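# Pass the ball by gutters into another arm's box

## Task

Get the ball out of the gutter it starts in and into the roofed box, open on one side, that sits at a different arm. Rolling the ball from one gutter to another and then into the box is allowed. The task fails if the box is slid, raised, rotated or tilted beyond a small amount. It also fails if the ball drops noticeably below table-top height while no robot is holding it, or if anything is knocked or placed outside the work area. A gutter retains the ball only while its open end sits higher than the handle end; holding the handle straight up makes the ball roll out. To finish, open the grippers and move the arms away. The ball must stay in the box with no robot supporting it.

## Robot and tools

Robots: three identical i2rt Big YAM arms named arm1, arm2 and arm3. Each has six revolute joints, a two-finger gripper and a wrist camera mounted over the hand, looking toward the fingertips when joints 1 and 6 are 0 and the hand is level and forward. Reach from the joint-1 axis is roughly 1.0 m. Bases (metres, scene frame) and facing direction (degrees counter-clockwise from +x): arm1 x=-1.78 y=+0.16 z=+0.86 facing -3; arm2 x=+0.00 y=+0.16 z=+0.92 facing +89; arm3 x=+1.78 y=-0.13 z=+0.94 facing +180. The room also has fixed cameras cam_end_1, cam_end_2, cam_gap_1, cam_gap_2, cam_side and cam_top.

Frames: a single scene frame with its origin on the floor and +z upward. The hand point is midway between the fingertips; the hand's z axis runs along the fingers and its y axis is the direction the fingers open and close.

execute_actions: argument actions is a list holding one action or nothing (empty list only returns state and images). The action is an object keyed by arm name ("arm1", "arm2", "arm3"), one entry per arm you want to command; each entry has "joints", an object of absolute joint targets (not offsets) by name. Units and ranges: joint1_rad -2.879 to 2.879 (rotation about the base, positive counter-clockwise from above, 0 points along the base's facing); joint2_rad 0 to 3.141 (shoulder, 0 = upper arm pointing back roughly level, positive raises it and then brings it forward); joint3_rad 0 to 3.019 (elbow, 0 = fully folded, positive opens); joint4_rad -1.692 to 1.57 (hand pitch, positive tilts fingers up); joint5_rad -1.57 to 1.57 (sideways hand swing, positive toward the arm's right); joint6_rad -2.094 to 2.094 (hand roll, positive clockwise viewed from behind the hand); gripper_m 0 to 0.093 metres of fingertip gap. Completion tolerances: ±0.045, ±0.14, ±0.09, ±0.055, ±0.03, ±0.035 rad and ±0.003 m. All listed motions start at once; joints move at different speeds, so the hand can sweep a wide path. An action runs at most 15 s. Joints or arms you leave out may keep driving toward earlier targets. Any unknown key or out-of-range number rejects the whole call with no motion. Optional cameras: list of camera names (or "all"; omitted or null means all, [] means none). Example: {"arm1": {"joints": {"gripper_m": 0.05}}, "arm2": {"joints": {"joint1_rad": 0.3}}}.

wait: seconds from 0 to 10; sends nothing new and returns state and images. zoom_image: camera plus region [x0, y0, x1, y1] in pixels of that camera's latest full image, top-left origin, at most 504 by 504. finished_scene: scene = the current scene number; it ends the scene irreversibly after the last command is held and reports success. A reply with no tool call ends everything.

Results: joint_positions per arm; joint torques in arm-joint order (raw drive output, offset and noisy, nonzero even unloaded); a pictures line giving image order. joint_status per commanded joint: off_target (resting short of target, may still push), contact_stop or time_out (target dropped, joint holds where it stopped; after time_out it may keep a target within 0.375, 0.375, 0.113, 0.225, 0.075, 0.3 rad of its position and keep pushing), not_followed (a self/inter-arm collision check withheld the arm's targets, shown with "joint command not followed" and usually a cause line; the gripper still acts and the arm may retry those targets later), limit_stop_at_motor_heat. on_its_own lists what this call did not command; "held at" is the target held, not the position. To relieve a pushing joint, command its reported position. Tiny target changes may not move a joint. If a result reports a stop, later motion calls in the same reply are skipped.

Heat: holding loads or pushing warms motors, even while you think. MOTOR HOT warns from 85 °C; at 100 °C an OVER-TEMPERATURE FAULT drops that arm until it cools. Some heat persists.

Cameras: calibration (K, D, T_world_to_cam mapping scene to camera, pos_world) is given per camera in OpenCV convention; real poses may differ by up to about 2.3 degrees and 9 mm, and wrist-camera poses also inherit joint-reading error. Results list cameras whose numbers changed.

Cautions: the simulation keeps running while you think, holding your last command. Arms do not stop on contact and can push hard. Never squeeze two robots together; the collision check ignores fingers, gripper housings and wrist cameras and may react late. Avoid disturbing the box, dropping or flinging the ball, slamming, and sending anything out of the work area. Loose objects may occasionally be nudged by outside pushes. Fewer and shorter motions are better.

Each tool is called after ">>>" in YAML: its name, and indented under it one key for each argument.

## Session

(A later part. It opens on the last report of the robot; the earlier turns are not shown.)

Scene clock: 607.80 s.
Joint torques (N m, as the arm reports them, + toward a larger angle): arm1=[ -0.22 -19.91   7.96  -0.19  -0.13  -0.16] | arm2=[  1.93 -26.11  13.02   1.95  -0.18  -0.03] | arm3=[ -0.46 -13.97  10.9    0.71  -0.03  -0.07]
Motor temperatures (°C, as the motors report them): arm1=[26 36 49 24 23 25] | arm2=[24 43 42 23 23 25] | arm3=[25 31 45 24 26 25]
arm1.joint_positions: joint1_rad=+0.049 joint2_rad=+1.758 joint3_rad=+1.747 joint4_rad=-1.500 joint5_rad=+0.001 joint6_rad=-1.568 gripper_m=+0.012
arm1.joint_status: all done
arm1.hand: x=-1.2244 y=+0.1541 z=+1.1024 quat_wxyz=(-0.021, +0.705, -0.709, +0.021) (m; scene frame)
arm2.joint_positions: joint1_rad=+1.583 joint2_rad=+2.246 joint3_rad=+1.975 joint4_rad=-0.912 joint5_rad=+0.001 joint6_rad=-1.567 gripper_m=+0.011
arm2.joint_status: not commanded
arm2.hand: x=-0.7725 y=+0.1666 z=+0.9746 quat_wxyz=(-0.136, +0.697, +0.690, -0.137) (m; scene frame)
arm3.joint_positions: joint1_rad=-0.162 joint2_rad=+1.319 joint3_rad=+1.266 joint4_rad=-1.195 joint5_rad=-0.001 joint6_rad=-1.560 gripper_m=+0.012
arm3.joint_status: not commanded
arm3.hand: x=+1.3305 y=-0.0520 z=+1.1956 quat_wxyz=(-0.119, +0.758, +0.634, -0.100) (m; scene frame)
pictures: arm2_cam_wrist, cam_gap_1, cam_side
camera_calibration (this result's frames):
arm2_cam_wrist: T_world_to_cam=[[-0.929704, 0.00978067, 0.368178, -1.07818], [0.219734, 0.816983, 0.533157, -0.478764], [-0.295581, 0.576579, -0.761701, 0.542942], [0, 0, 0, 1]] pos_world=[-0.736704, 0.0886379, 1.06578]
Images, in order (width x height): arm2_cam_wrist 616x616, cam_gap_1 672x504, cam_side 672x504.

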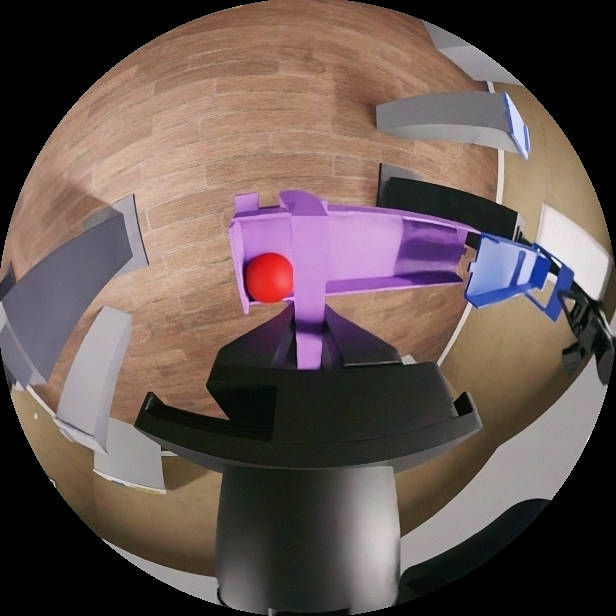

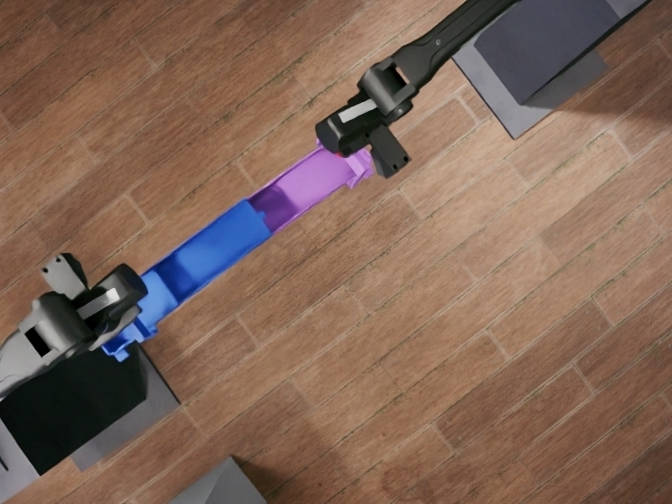

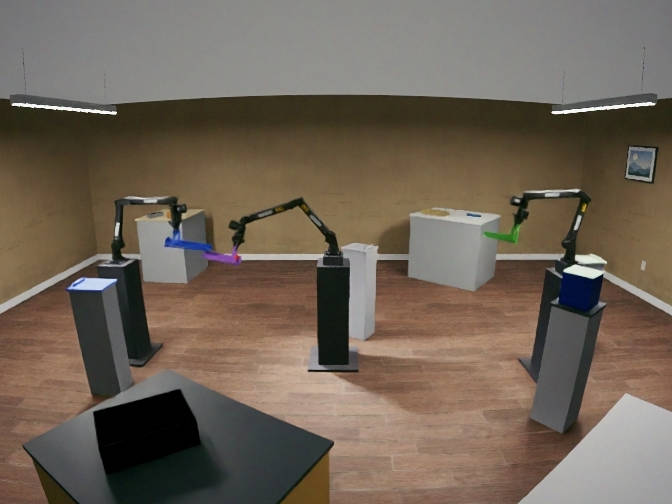

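>>> execute_actions:
  actions: []

Scene clock: 635.93 s.
Joint torques (N m, as the arm reports them, + toward a larger angle): arm1=[ -0.18 -20.01   7.95  -0.19  -0.13  -0.16] | arm2=[  1.97 -26.08  13.     1.92  -0.18  -0.03] | arm3=[ -0.88 -13.45  10.52   0.61  -0.01  -0.05]
Motor temperatures (°C, as the motors report them): arm1=[26 36 48 24 23 25] | arm2=[24 44 43 23 23 25] | arm3=[25 31 46 24 26 25]
arm1.joint_positions: joint1_rad=+0.049 joint2_rad=+1.758 joint3_rad=+1.747 joint4_rad=-1.500 joint5_rad=+0.001 joint6_rad=-1.568 gripper_m=+0.012
arm1.joint_status: all done
arm1.hand: x=-1.2244 y=+0.1541 z=+1.1024 quat_wxyz=(-0.021, +0.705, -0.709, +0.021) (m; scene frame)
arm2.joint_positions: joint1_rad=+1.583 joint2_rad=+2.246 joint3_rad=+1.975 joint4_rad=-0.912 joint5_rad=+0.001 joint6_rad=-1.567 gripper_m=+0.011
arm2.joint_status: not commanded
arm2.hand: x=-0.7725 y=+0.1666 z=+0.9746 quat_wxyz=(-0.136, +0.697, +0.690, -0.137) (m; scene frame)
arm3.joint_positions: joint1_rad=-0.162 joint2_rad=+1.319 joint3_rad=+1.266 joint4_rad=-1.195 joint5_rad=-0.001 joint6_rad=-1.560 gripper_m=+0.012
arm3.joint_status: not commanded
arm3.hand: x=+1.3305 y=-0.0520 z=+1.1956 quat_wxyz=(-0.119, +0.758, +0.634, -0.100) (m; scene frame)
pictures: arm1_cam_wrist, arm2_cam_wrist, arm3_cam_wrist, cam_end_1, cam_end_2, cam_gap_1, cam_gap_2, cam_side, cam_top
camera_calibration (this result's frames):
arm1_cam_wrist: T_world_to_cam=[[0.99759, -0.000910996, 0.0693725, 1.14322], [-0.040611, -0.818375, 0.573247, -0.548647], [0.0562505, -0.574683, -0.81644, 1.18613], [0, 0, 0, 1]] pos_world=[-1.22947, 0.233695, 1.20361]
arm2_cam_wrist: T_world_to_cam=[[-0.929704, 0.00978067, 0.368178, -1.07818], [0.219734, 0.816983, 0.533157, -0.478764], [-0.295581, 0.576579, -0.761701, 0.542942], [0, 0, 0, 1]] pos_world=[-0.736704, 0.0886379, 1.06578]
arm3_cam_wrist: T_world_to_cam=[[-0.936033, 0.181662, 0.3014, 0.894955], [0.326233, 0.769103, 0.549594, -1.04358], [-0.131967, 0.612764, -0.779169, 1.26059], [0, 0, 0, 1]] pos_world=[1.34451, -0.132405, 1.28602]
Images, in order (width x height): arm1_cam_wrist 616x616, arm2_cam_wrist 616x616, arm3_cam_wrist 616x616, cam_end_1 672x504, cam_end_2 672x504, cam_gap_1 672x504, cam_gap_2 672x504, cam_side 672x504, cam_top 672x504.

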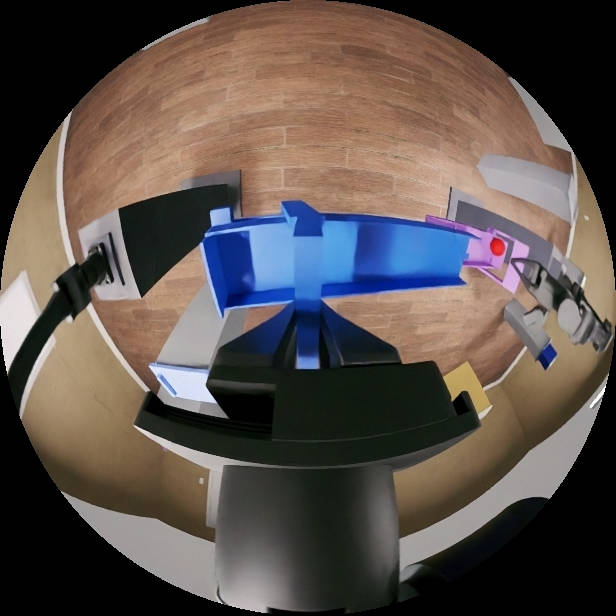

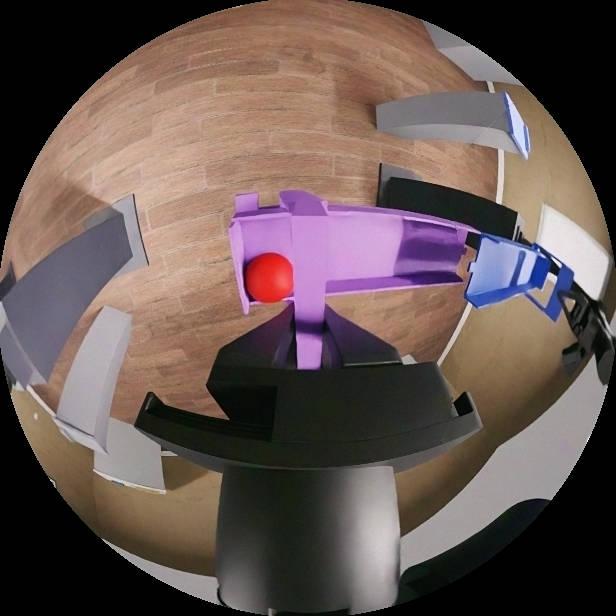

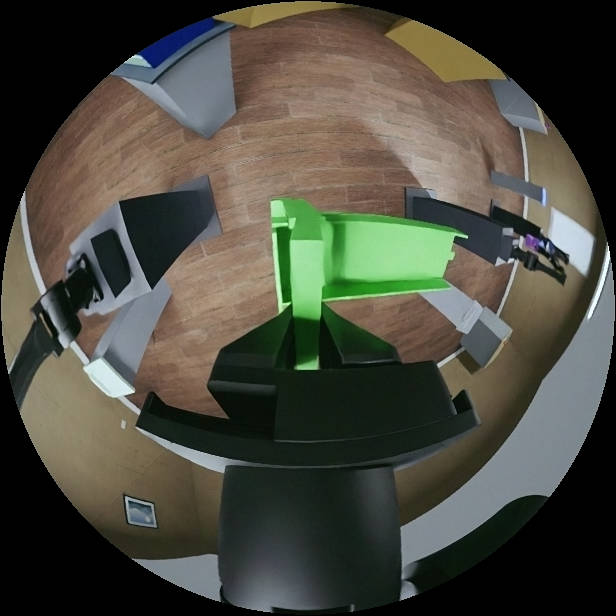

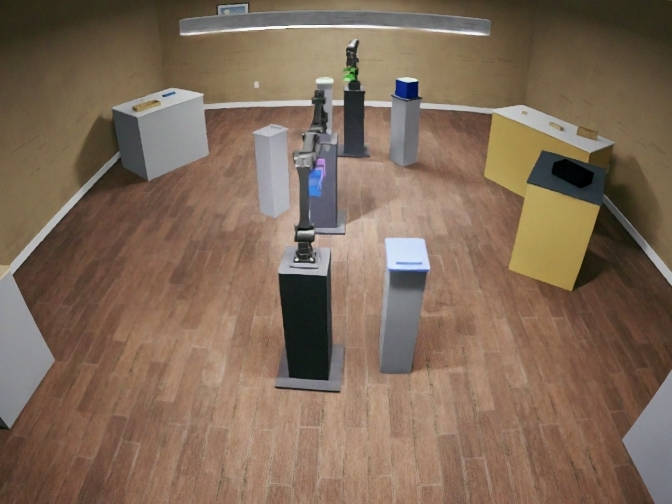

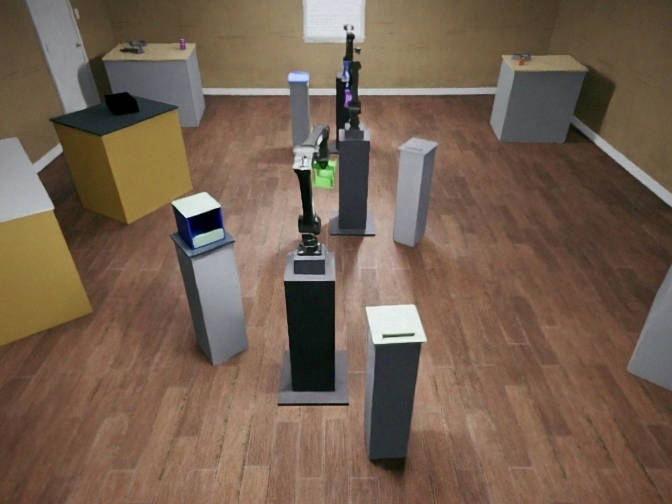

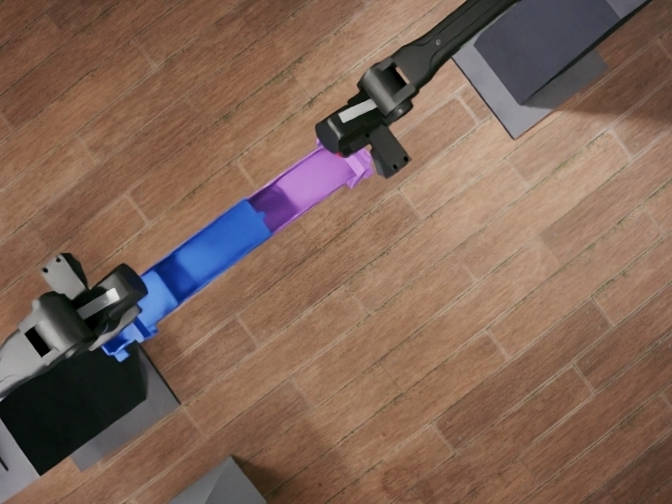

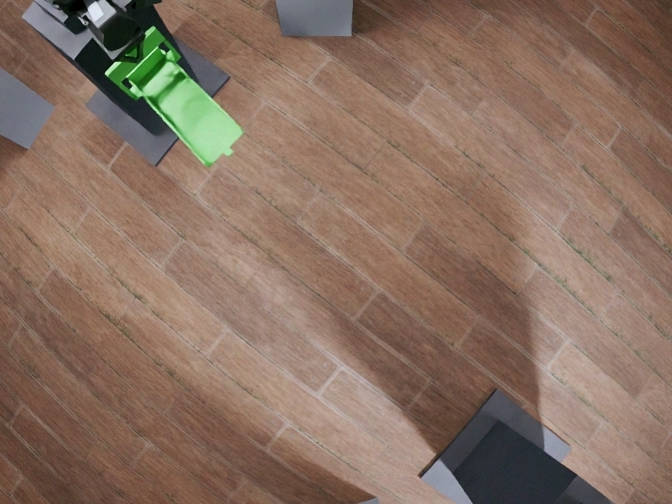

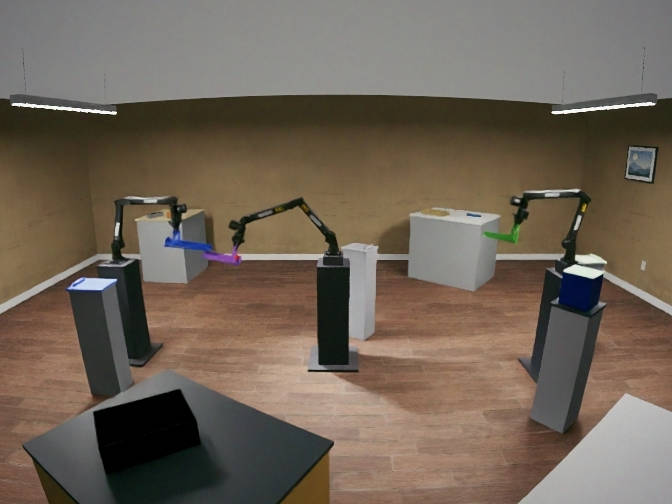

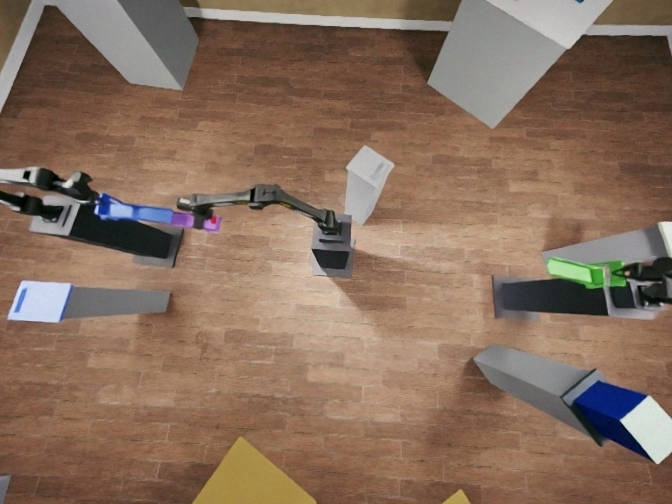

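>>> execute_actions:
  actions:
    - {"arm1":{"joints":{"joint2_rad":1.45}},"arm3":{"joints":{"joint1_rad":-0.162,"joint2_rad":2.275,"joint3_rad":2.2,"joint4_rad":-1.03,"joint5_rad":0,"joint6_rad":-1.571}}}
  cameras: ["cam_side","cam_gap_2","cam_gap_1"]

Scene clock: 737.83 s.
Joint torques (N m, as the arm reports them, + toward a larger angle): arm1=[ -0.19 -14.7    8.8    0.43  -0.13  -0.14] | arm2=[  2.05 -26.04  12.99   1.95  -0.18  -0.03] | arm3=[ -0.25 -31.75  12.61   1.1   -0.04  -0.01]
Motor temperatures (°C, as the motors report them): arm1=[26 36 48 24 23 25] | arm2=[24 48 44 24 23 25] | arm3=[25 31 49 24 26 25]
arm1.joint_positions: joint1_rad=+0.049 joint2_rad=+1.462 joint3_rad=+1.736 joint4_rad=-1.505 joint5_rad=+0.001 joint6_rad=-1.568 gripper_m=+0.012
arm1.joint_status: all done
arm1.hand: x=-1.2821 y=+0.1543 z=+1.2479 quat_wxyz=(-0.119, +0.695, -0.699, +0.120) (m; scene frame)
arm2.joint_positions: joint1_rad=+1.583 joint2_rad=+2.246 joint3_rad=+1.975 joint4_rad=-0.912 joint5_rad=+0.001 joint6_rad=-1.567 gripper_m=+0.011
arm2.joint_status: not commanded
arm2.hand: x=-0.7725 y=+0.1666 z=+0.9746 quat_wxyz=(-0.136, +0.697, +0.690, -0.137) (m; scene frame)
arm3.joint_positions: joint1_rad=-0.162 joint2_rad=+2.316 joint3_rad=+2.136 joint4_rad=-1.038 joint5_rad=-0.001 joint6_rad=-1.561 gripper_m=+0.012
arm3.joint_status: all done
arm3.hand: x=+1.0011 y=+0.0045 z=+0.9945 quat_wxyz=(-0.130, +0.756, +0.633, -0.109) (m; scene frame)
pictures: cam_gap_1, cam_gap_2, cam_side
Images, in order (width x height): cam_gap_1 672x504, cam_gap_2 672x504, cam_side 672x504.

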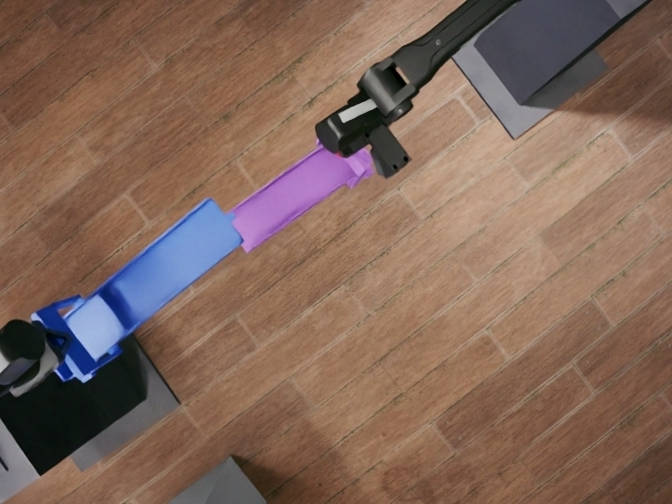

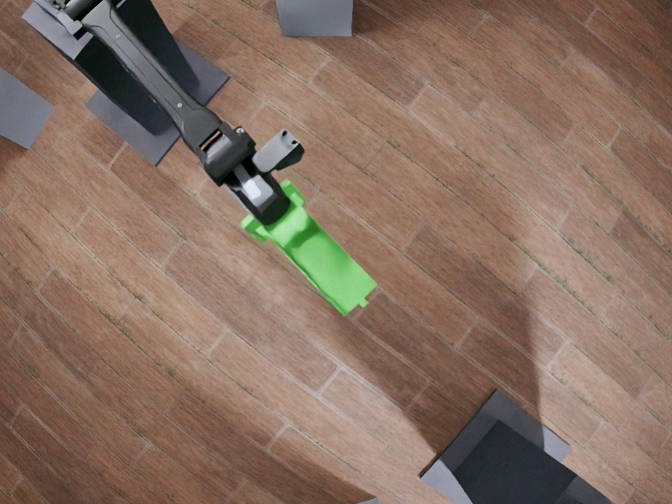

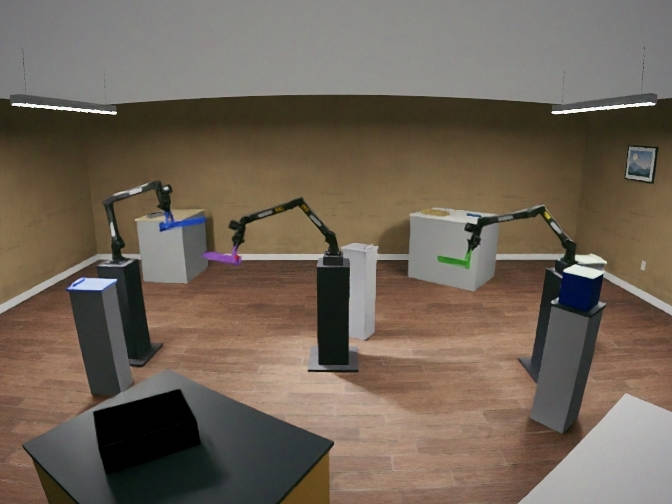

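>>> execute_actions:
  actions:
    - {"arm1":{"joints":{"joint1_rad":-1.227,"joint2_rad":1.6,"joint3_rad":1.65,"joint4_rad":-1.38,"joint5_rad":0.234,"joint6_rad":0.298}},"arm3":{"joints":{"joint2_rad":2.28}}}
  cameras: ["cam_side","cam_top"]

>>> execute_actions:
  actions:
    - {"arm2":{"joints":{"joint2_rad":1.877,"joint3_rad":1.92}},"arm1":{"joints":{"joint2_rad":1.83}}}
  cameras: ["cam_side","cam_top","arm2_cam_wrist","arm1_cam_wrist"]

Scene clock: 749.83 s.
Joint torques (N m, as the arm reports them, + toward a larger angle): arm1=[ -0.1  -19.8    8.9    0.56   0.28  -0.08] | arm2=[  2.02 -26.04  13.01   1.94  -0.18  -0.03] | arm3=[  0.45 -30.41  12.75   0.97  -0.04  -0.01]
Motor temperatures (°C, as the motors report them): arm1=[26 35 48 24 23 25] | arm2=[24 48 45 24 23 25] | arm3=[25 36 51 24 26 25]
arm1.joint_positions: joint1_rad=-1.234 joint2_rad=+1.628 joint3_rad=+1.638 joint4_rad=-1.385 joint5_rad=+0.232 joint6_rad=+0.290 gripper_m=+0.012
arm1.joint_status: all done
arm1.hand: x=-1.6664 y=-0.3734 z=+1.1334 quat_wxyz=(-0.030, -0.709, -0.689, +0.148) (m; scene frame)
arm2.joint_positions: joint1_rad=+1.583 joint2_rad=+2.246 joint3_rad=+1.975 joint4_rad=-0.912 joint5_rad=+0.001 joint6_rad=-1.567 gripper_m=+0.011
arm2.joint_status: not commanded
arm2.hand: x=-0.7725 y=+0.1666 z=+0.9746 quat_wxyz=(-0.136, +0.697, +0.690, -0.137) (m; scene frame)
arm3.joint_positions: joint1_rad=-0.162 joint2_rad=+2.316 joint3_rad=+2.136 joint4_rad=-1.038 joint5_rad=-0.001 joint6_rad=-1.561 gripper_m=+0.012
arm3.joint_status: all done
arm3.hand: x=+1.0011 y=+0.0045 z=+0.9945 quat_wxyz=(-0.130, +0.756, +0.633, -0.109) (m; scene frame)
pictures: cam_side, cam_top
Images, in order (width x height): cam_side 672x504, cam_top 672x504.

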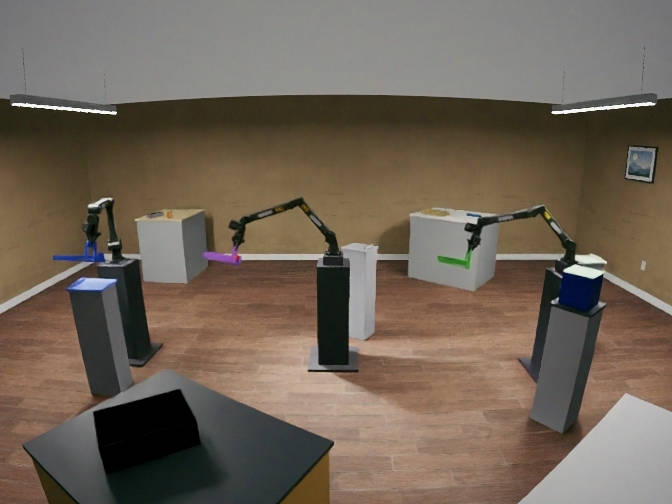

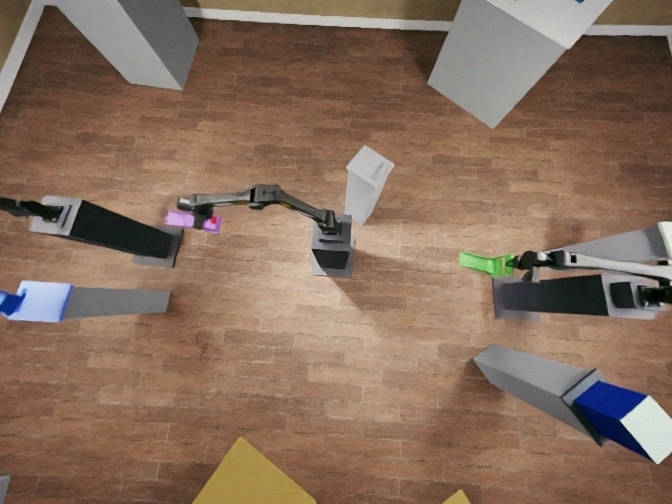

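Scene clock: 751.43 s.
Joint torques (N m, as the arm reports them, + toward a larger angle): arm1=[ -0.24 -23.28   8.37   0.18   0.36  -0.05] | arm2=[  2.02 -20.58  13.9    2.21  -0.17  -0.01] | arm3=[ -0.31 -30.88  12.9    0.99   0.01  -0.06]
Motor temperatures (°C, as the motors report them): arm1=[26 35 48 24 23 25] | arm2=[24 48 45 24 23 25] | arm3=[25 37 52 24 26 25]
arm1.joint_positions: joint1_rad=-1.234 joint2_rad=+1.858 joint3_rad=+1.638 joint4_rad=-1.384 joint5_rad=+0.230 joint6_rad=+0.290 gripper_m=+0.012
arm1.joint_status: all done
arm1.hand: x=-1.6609 y=-0.3912 z=+1.0115 quat_wxyz=(+0.070, -0.703, -0.702, +0.093) (m; scene frame)
arm2.joint_positions: joint1_rad=+1.583 joint2_rad=+1.887 joint3_rad=+1.898 joint4_rad=-0.910 joint5_rad=+0.001 joint6_rad=-1.567 gripper_m=+0.011
arm2.joint_status: all done
arm2.hand: x=-0.7388 y=+0.1670 z=+1.2018 quat_wxyz=(-0.233, +0.671, +0.664, -0.234) (m; scene frame)
arm3.joint_positions: joint1_rad=-0.162 joint2_rad=+2.316 joint3_rad=+2.136 joint4_rad=-1.038 joint5_rad=-0.001 joint6_rad=-1.561 gripper_m=+0.012
arm3.joint_status: not commanded
arm3.hand: x=+1.0011 y=+0.0045 z=+0.9945 quat_wxyz=(-0.130, +0.756, +0.633, -0.109) (m; scene frame)
pictures: arm1_cam_wrist, arm2_cam_wrist, cam_side, cam_top
camera_calibration (this result's frames):
arm1_cam_wrist: T_world_to_cam=[[-0.971349, 0.000892393, 0.237657, -1.85522], [0.130788, 0.836956, 0.531412, 0.0139932], [-0.198434, 0.547269, -0.813093, 0.835575], [0, 0, 0, 1]] pos_world=[-1.63809, -0.46734, 1.11287]
arm2_cam_wrist: T_world_to_cam=[[-0.789171, 0.00969592, 0.614097, -1.32229], [0.361147, 0.816071, 0.451222, -0.404511], [-0.496772, 0.577871, -0.647521, 0.439623], [0, 0, 0, 1]] pos_world=[-0.679035, 0.0888854, 1.27921]
Images, in order (width x height): arm1_cam_wrist 616x616, arm2_cam_wrist 616x616, cam_side 672x504, cam_top 672x504.

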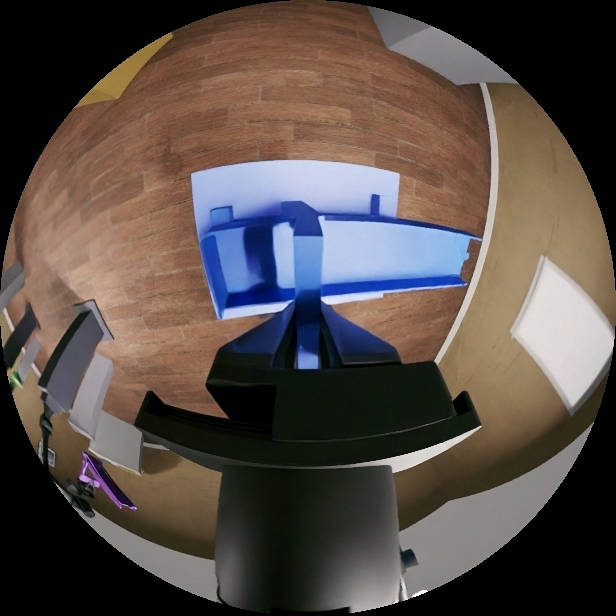

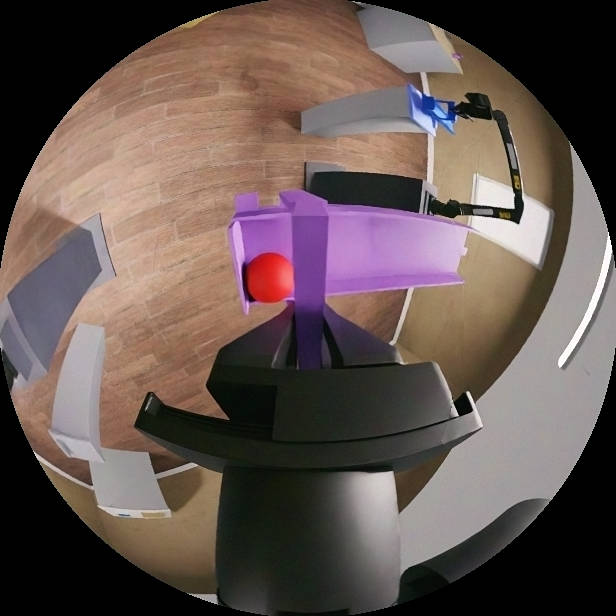

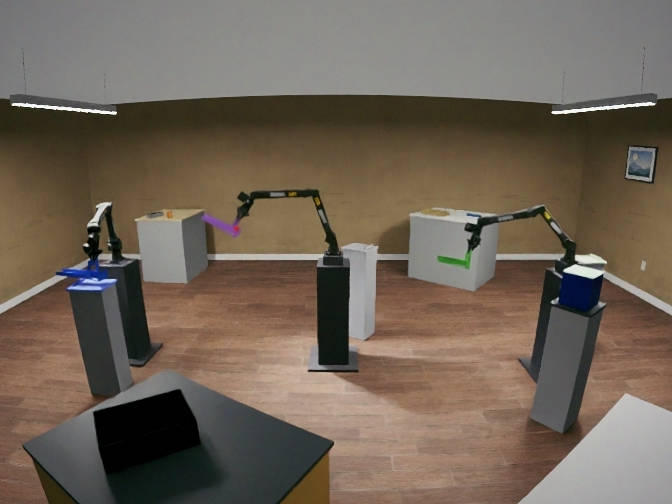

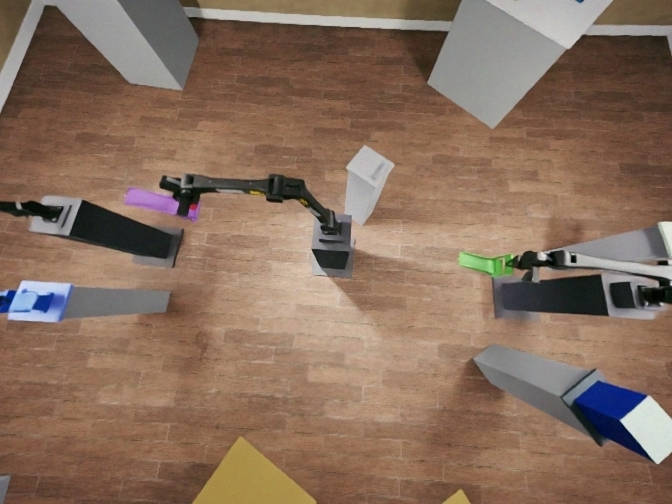

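>>> execute_actions:
  actions:
    - {"arm2":{"joints":{"joint1_rad":-1.42,"joint4_rad":-1.03}},"arm1":{"joints":{"joint2_rad":1.885}},"arm3":{"joints":{"joint2_rad":2.23}}}
  cameras: ["cam_side","cam_top","arm2_cam_wrist","arm1_cam_wrist","cam_gap_2","cam_end_1"]

Scene clock: 777.50 s.
Joint torques (N m, as the arm reports them, + toward a larger angle): arm1=[ -0.12 -20.25   8.3    0.17   0.36  -0.05] | arm2=[  1.64 -21.33  13.45   0.88  -0.14  -0.01] | arm3=[ -0.58 -30.2   13.1    1.01  -0.01  -0.07]
Motor temperatures (°C, as the motors report them): arm1=[26 36 48 24 23 25] | arm2=[24 46 46 24 23 25] | arm3=[25 41 54 24 26 25]
arm1.joint_positions: joint1_rad=-1.234 joint2_rad=+1.883 joint3_rad=+1.638 joint4_rad=-1.384 joint5_rad=+0.230 joint6_rad=+0.290 gripper_m=+0.012
arm1.joint_status: all done
arm1.hand: x=-1.6608 y=-0.3915 z=+0.9984 quat_wxyz=(+0.080, -0.702, -0.703, +0.087) (m; scene frame)
arm2.joint_positions: joint1_rad=-1.417 joint2_rad=+1.896 joint3_rad=+1.898 joint4_rad=-1.020 joint5_rad=+0.001 joint6_rad=-1.568 gripper_m=+0.011
arm2.joint_status: all done
arm2.hand: x=+0.7121 y=+0.2593 z=+1.1778 quat_wxyz=(-0.204, +0.724, -0.634, +0.180) (m; scene frame)
arm3.joint_positions: joint1_rad=-0.162 joint2_rad=+2.265 joint3_rad=+2.136 joint4_rad=-1.038 joint5_rad=-0.001 joint6_rad=-1.561 gripper_m=+0.012
arm3.joint_status: all done
arm3.hand: x=+0.9983 y=+0.0049 z=+1.0332 quat_wxyz=(-0.149, +0.752, +0.630, -0.125) (m; scene frame)
pictures: arm1_cam_wrist, arm2_cam_wrist, cam_end_1, cam_gap_2, cam_side, cam_top
camera_calibration (this result's frames):
arm1_cam_wrist: T_world_to_cam=[[-0.969694, -0.00475074, 0.244277, -1.85809], [0.134504, 0.824288, 0.549962, 0.0038871], [-0.203967, 0.566151, -0.798668, 0.808891], [0, 0, 0, 1]] pos_world=[-1.63732, -0.469986, 1.09779]
arm2_cam_wrist: T_world_to_cam=[[0.850517, 0.114413, 0.513353, -1.23947], [-0.185107, -0.848486, 0.495789, -0.224903], [0.492297, -0.516702, -0.700473, 0.733382], [0, 0, 0, 1]] pos_world=[0.651521, 0.329924, 1.26151]
Images, in order (width x height): arm1_cam_wrist 616x616, arm2_cam_wrist 616x616, cam_end_1 672x504, cam_gap_2 672x504, cam_side 672x504, cam_top 672x504.

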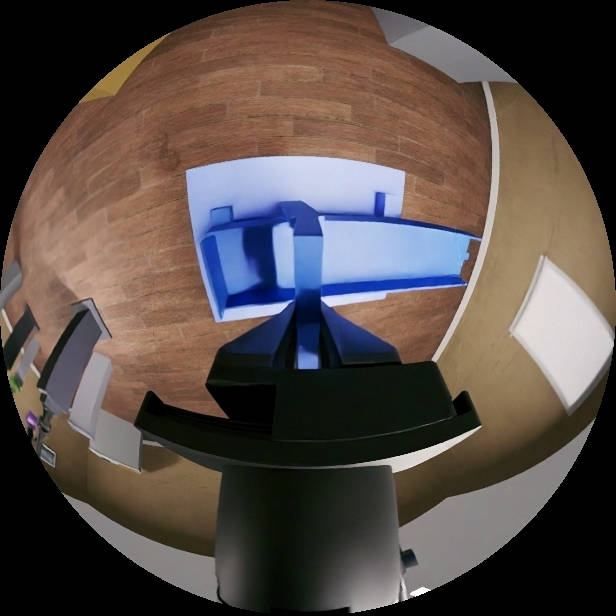

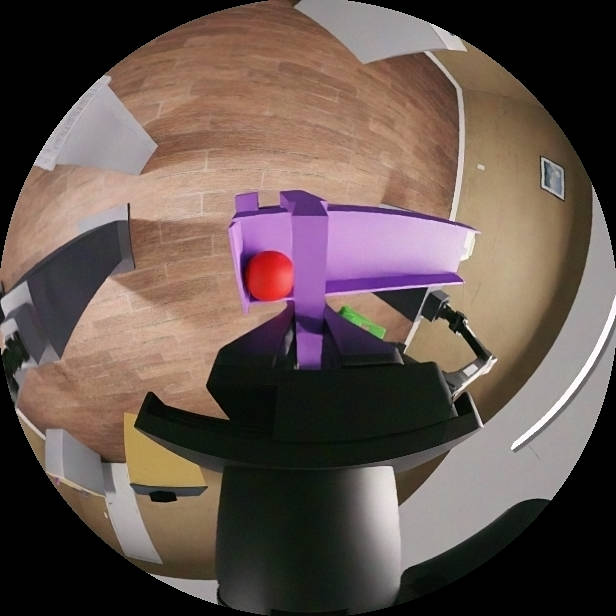

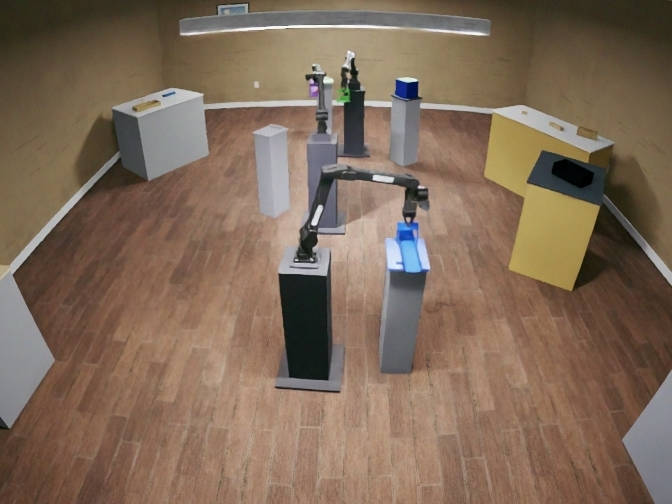

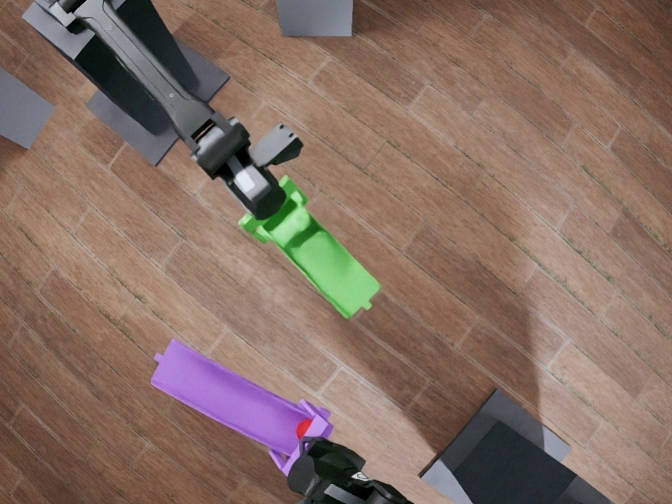

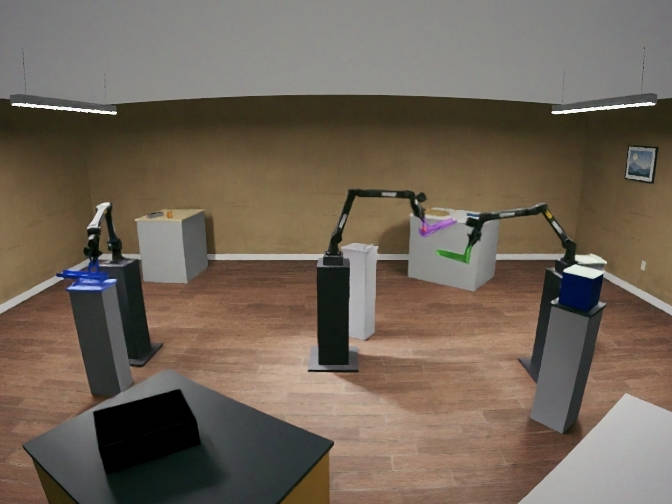

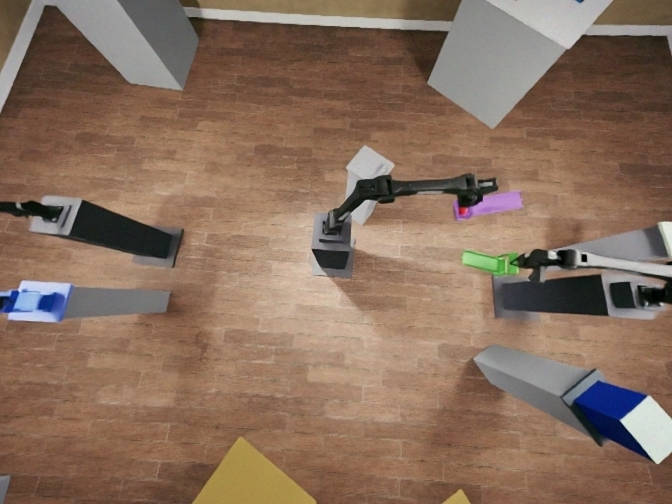

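>>> execute_actions:
  actions:
    - {"arm2":{"joints":{"joint1_rad":-1.717,"joint2_rad":1.84,"joint4_rad":-1.25}},"arm1":{"joints":{"gripper_m":0.06}}}
  cameras: ["cam_side","arm2_cam_wrist","arm3_cam_wrist","cam_gap_2","cam_end_1","arm1_cam_wrist"]

Scene clock: 809.17 s.
Joint torques (N m, as the arm reports them, + toward a larger angle): arm1=[ -0.3  -20.25   8.3    0.17   0.3   -0.06] | arm2=[  1.43 -22.23  13.13   0.47  -0.12  -0.02] | arm3=[ -0.27 -29.53  12.9    1.19  -0.05  -0.05]
Motor temperatures (°C, as the motors report them): arm1=[26 36 48 24 23 25] | arm2=[24 46 46 23 23 25] | arm3=[25 43 56 24 26 25]
arm1.joint_positions: joint1_rad=-1.234 joint2_rad=+1.883 joint3_rad=+1.638 joint4_rad=-1.384 joint5_rad=+0.231 joint6_rad=+0.291 gripper_m=+0.060
arm1.joint_status: all done
arm1.hand: x=-1.6610 y=-0.3915 z=+0.9984 quat_wxyz=(+0.081, -0.702, -0.702, +0.088) (m; scene frame)
arm2.joint_positions: joint1_rad=-1.711 joint2_rad=+1.878 joint3_rad=+1.898 joint4_rad=-1.239 joint5_rad=-0.001 joint6_rad=-1.568 gripper_m=+0.011
arm2.joint_status: all done
arm2.hand: x=+0.6597 y=+0.0571 z=+1.1670 quat_wxyz=(-0.113, +0.638, -0.750, +0.133) (m; scene frame)
arm3.joint_positions: joint1_rad=-0.162 joint2_rad=+2.265 joint3_rad=+2.136 joint4_rad=-1.038 joint5_rad=-0.001 joint6_rad=-1.561 gripper_m=+0.012
arm3.joint_status: not commanded
arm3.hand: x=+0.9983 y=+0.0049 z=+1.0332 quat_wxyz=(-0.149, +0.752, +0.630, -0.125) (m; scene frame)
pictures: arm1_cam_wrist, arm2_cam_wrist, arm3_cam_wrist, cam_end_1, cam_gap_2, cam_side
camera_calibration (this result's frames):
arm1_cam_wrist: T_world_to_cam=[[-0.969428, -0.00435552, 0.245338, -1.85875], [0.135355, 0.824473, 0.549476, 0.00590525], [-0.204668, 0.565885, -0.798677, 0.807663], [0, 0, 0, 1]] pos_world=[-1.63742, -0.470008, 1.09784]
arm2_cam_wrist: T_world_to_cam=[[0.930974, -0.150329, 0.332699, -0.993431], [-0.319711, -0.775693, 0.544137, -0.372614], [0.176273, -0.612945, -0.770212, 0.942464], [0, 0, 0, 1]] pos_world=[0.639599, 0.139304, 1.25916]
arm3_cam_wrist: T_world_to_cam=[[-0.909294, 0.17607, 0.377072, 0.517723], [0.368386, 0.762049, 0.532517, -0.914044], [-0.193587, 0.623122, -0.757788, 1.09472], [0, 0, 0, 1]] pos_world=[1.01941, -0.0767515, 1.12109]
Images, in order (width x height): arm1_cam_wrist 616x616, arm2_cam_wrist 616x616, arm3_cam_wrist 616x616, cam_end_1 672x504, cam_gap_2 672x504, cam_side 672x504.

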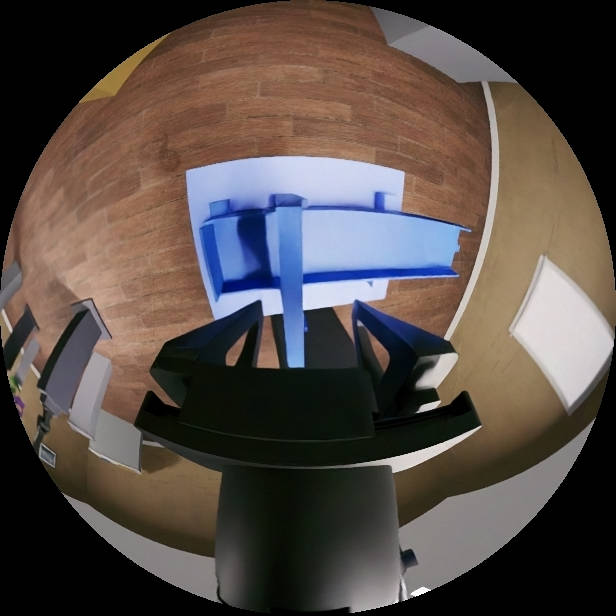

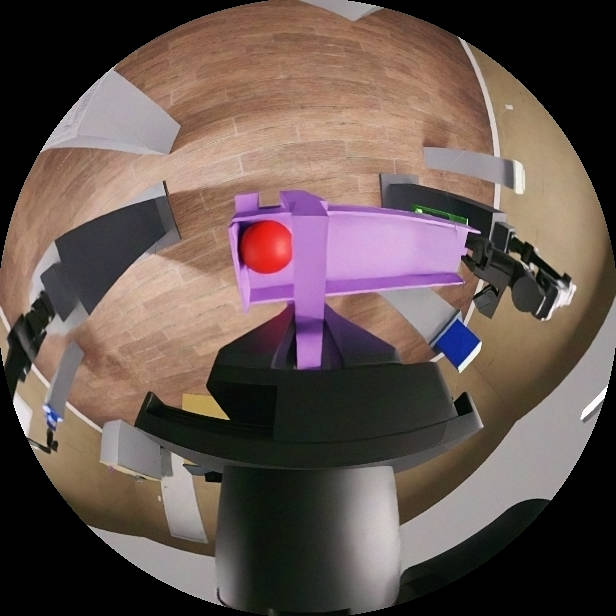

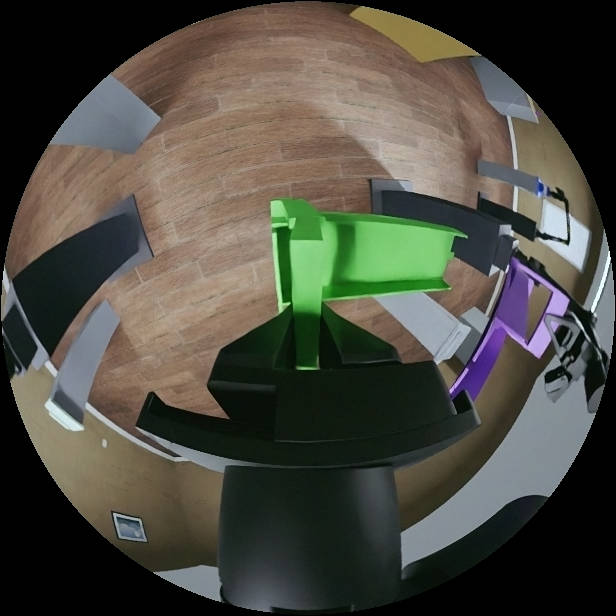

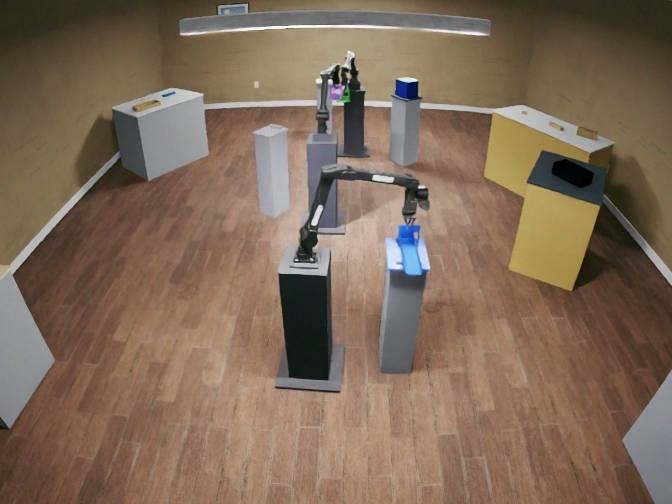

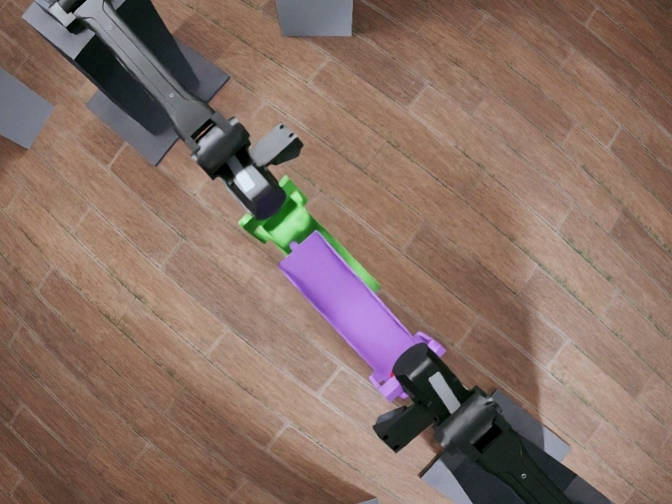

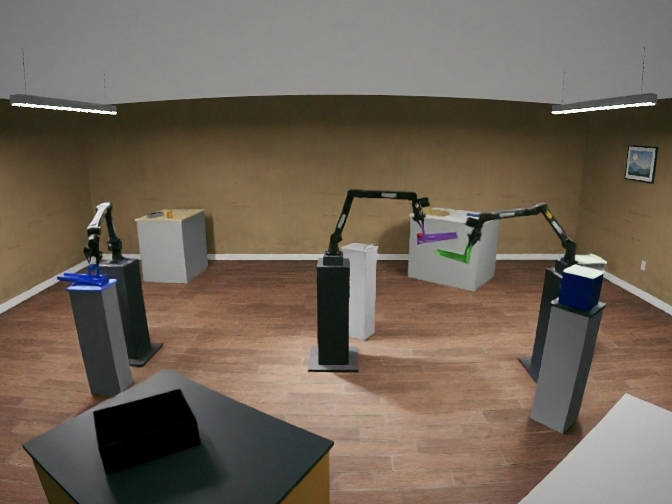

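>>> zoom_image:
  camera: "cam_gap_2"
  region: [220, 160, 470, 410]

>>> zoom_image:
  camera: "cam_side"
  region: [390, 180, 510, 280]

Region (220, 160, 470, 410) of cam_gap_2's 672x504 image, scaled by 2.016, with more detail than that image has.

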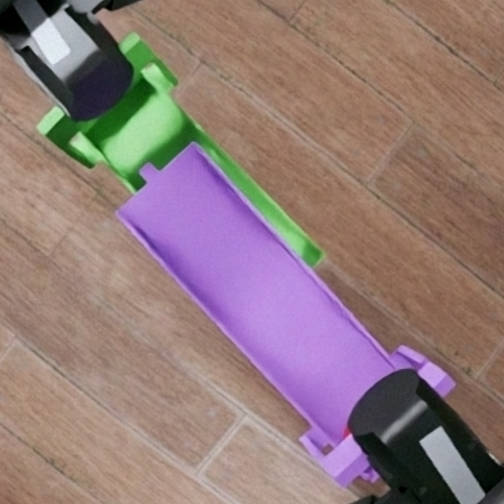

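Region (390, 180, 510, 280) of cam_side's 672x504 image, scaled by 4.200, with more detail than that image has.

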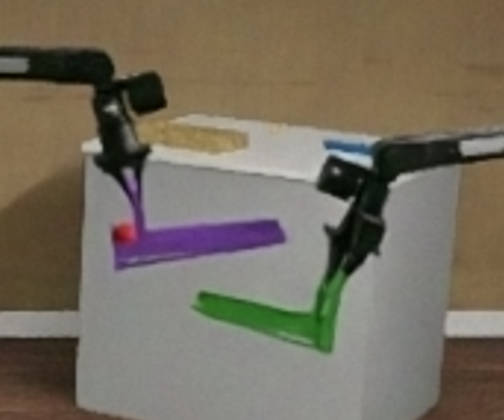

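>>> execute_actions:
  actions:
    - {"arm2":{"joints":{"joint1_rad":-1.74}},"arm1":{"joints":{"joint2_rad":1.5}}}
  cameras: ["cam_gap_2","cam_side"]

>>> zoom_image:
  camera: "cam_gap_2"
  region: [220, 160, 470, 410]

Scene clock: 846.07 s.
Joint torques (N m, as the arm reports them, + toward a larger angle): arm1=[ -0.24 -14.64   8.91   0.79   0.25  -0.06] | arm2=[  1.2  -22.31  13.13   0.48  -0.12  -0.02] | arm3=[ -0.21 -29.72  12.96   1.2    0.04  -0.04]
Motor temperatures (°C, as the motors report them): arm1=[26 36 48 24 23 25] | arm2=[24 46 46 23 23 25] | arm3=[25 45 58 24 26 25]
arm1.joint_positions: joint1_rad=-1.234 joint2_rad=+1.500 joint3_rad=+1.638 joint4_rad=-1.384 joint5_rad=+0.233 joint6_rad=+0.291 gripper_m=+0.060
arm1.joint_status: all done
arm1.hand: x=-1.6727 y=-0.3521 z=+1.1988 quat_wxyz=(-0.086, -0.708, -0.678, +0.177) (m; scene frame)
arm2.joint_positions: joint1_rad=-1.738 joint2_rad=+1.878 joint3_rad=+1.898 joint4_rad=-1.239 joint5_rad=-0.001 joint6_rad=-1.568 gripper_m=+0.011
arm2.joint_status: all done
arm2.hand: x=+0.6566 y=+0.0392 z=+1.1671 quat_wxyz=(-0.111, +0.628, -0.758, +0.135) (m; scene frame)
arm3.joint_positions: joint1_rad=-0.162 joint2_rad=+2.265 joint3_rad=+2.136 joint4_rad=-1.038 joint5_rad=-0.001 joint6_rad=-1.561 gripper_m=+0.012
arm3.joint_status: not commanded
arm3.hand: x=+0.9983 y=+0.0049 z=+1.0332 quat_wxyz=(-0.149, +0.752, +0.630, -0.125) (m; scene frame)
pictures: cam_gap_2, cam_side
Images, in order (width x height): cam_gap_2 672x504, cam_side 672x504.

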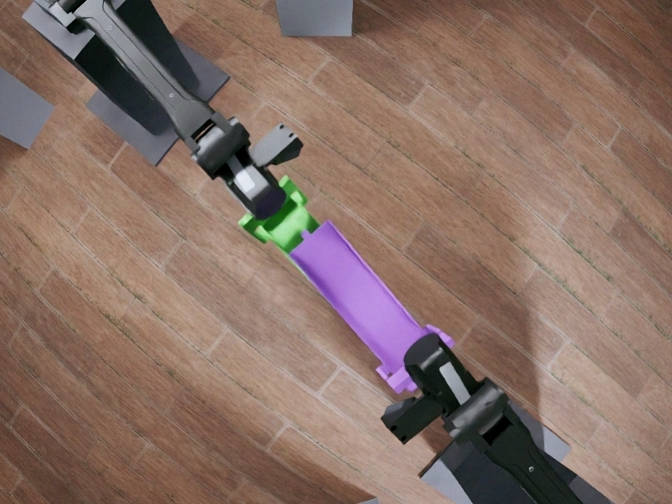

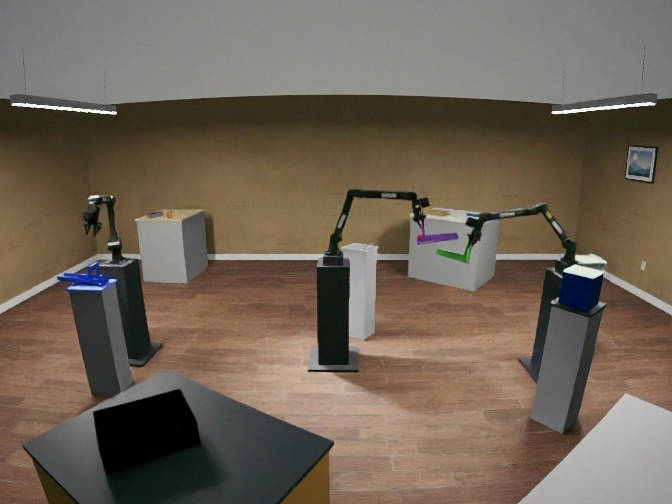

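Region (220, 160, 470, 410) of cam_gap_2's 672x504 image, scaled by 2.016, with more detail than that image has.

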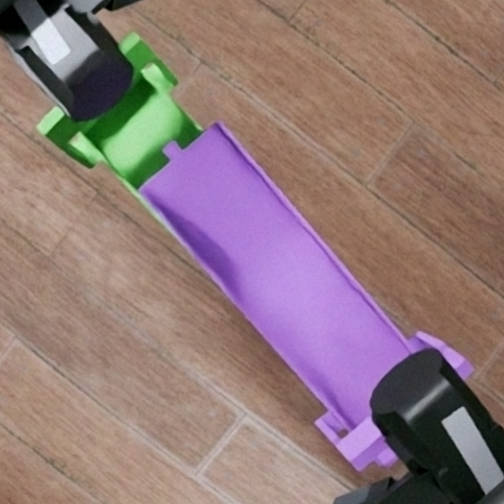

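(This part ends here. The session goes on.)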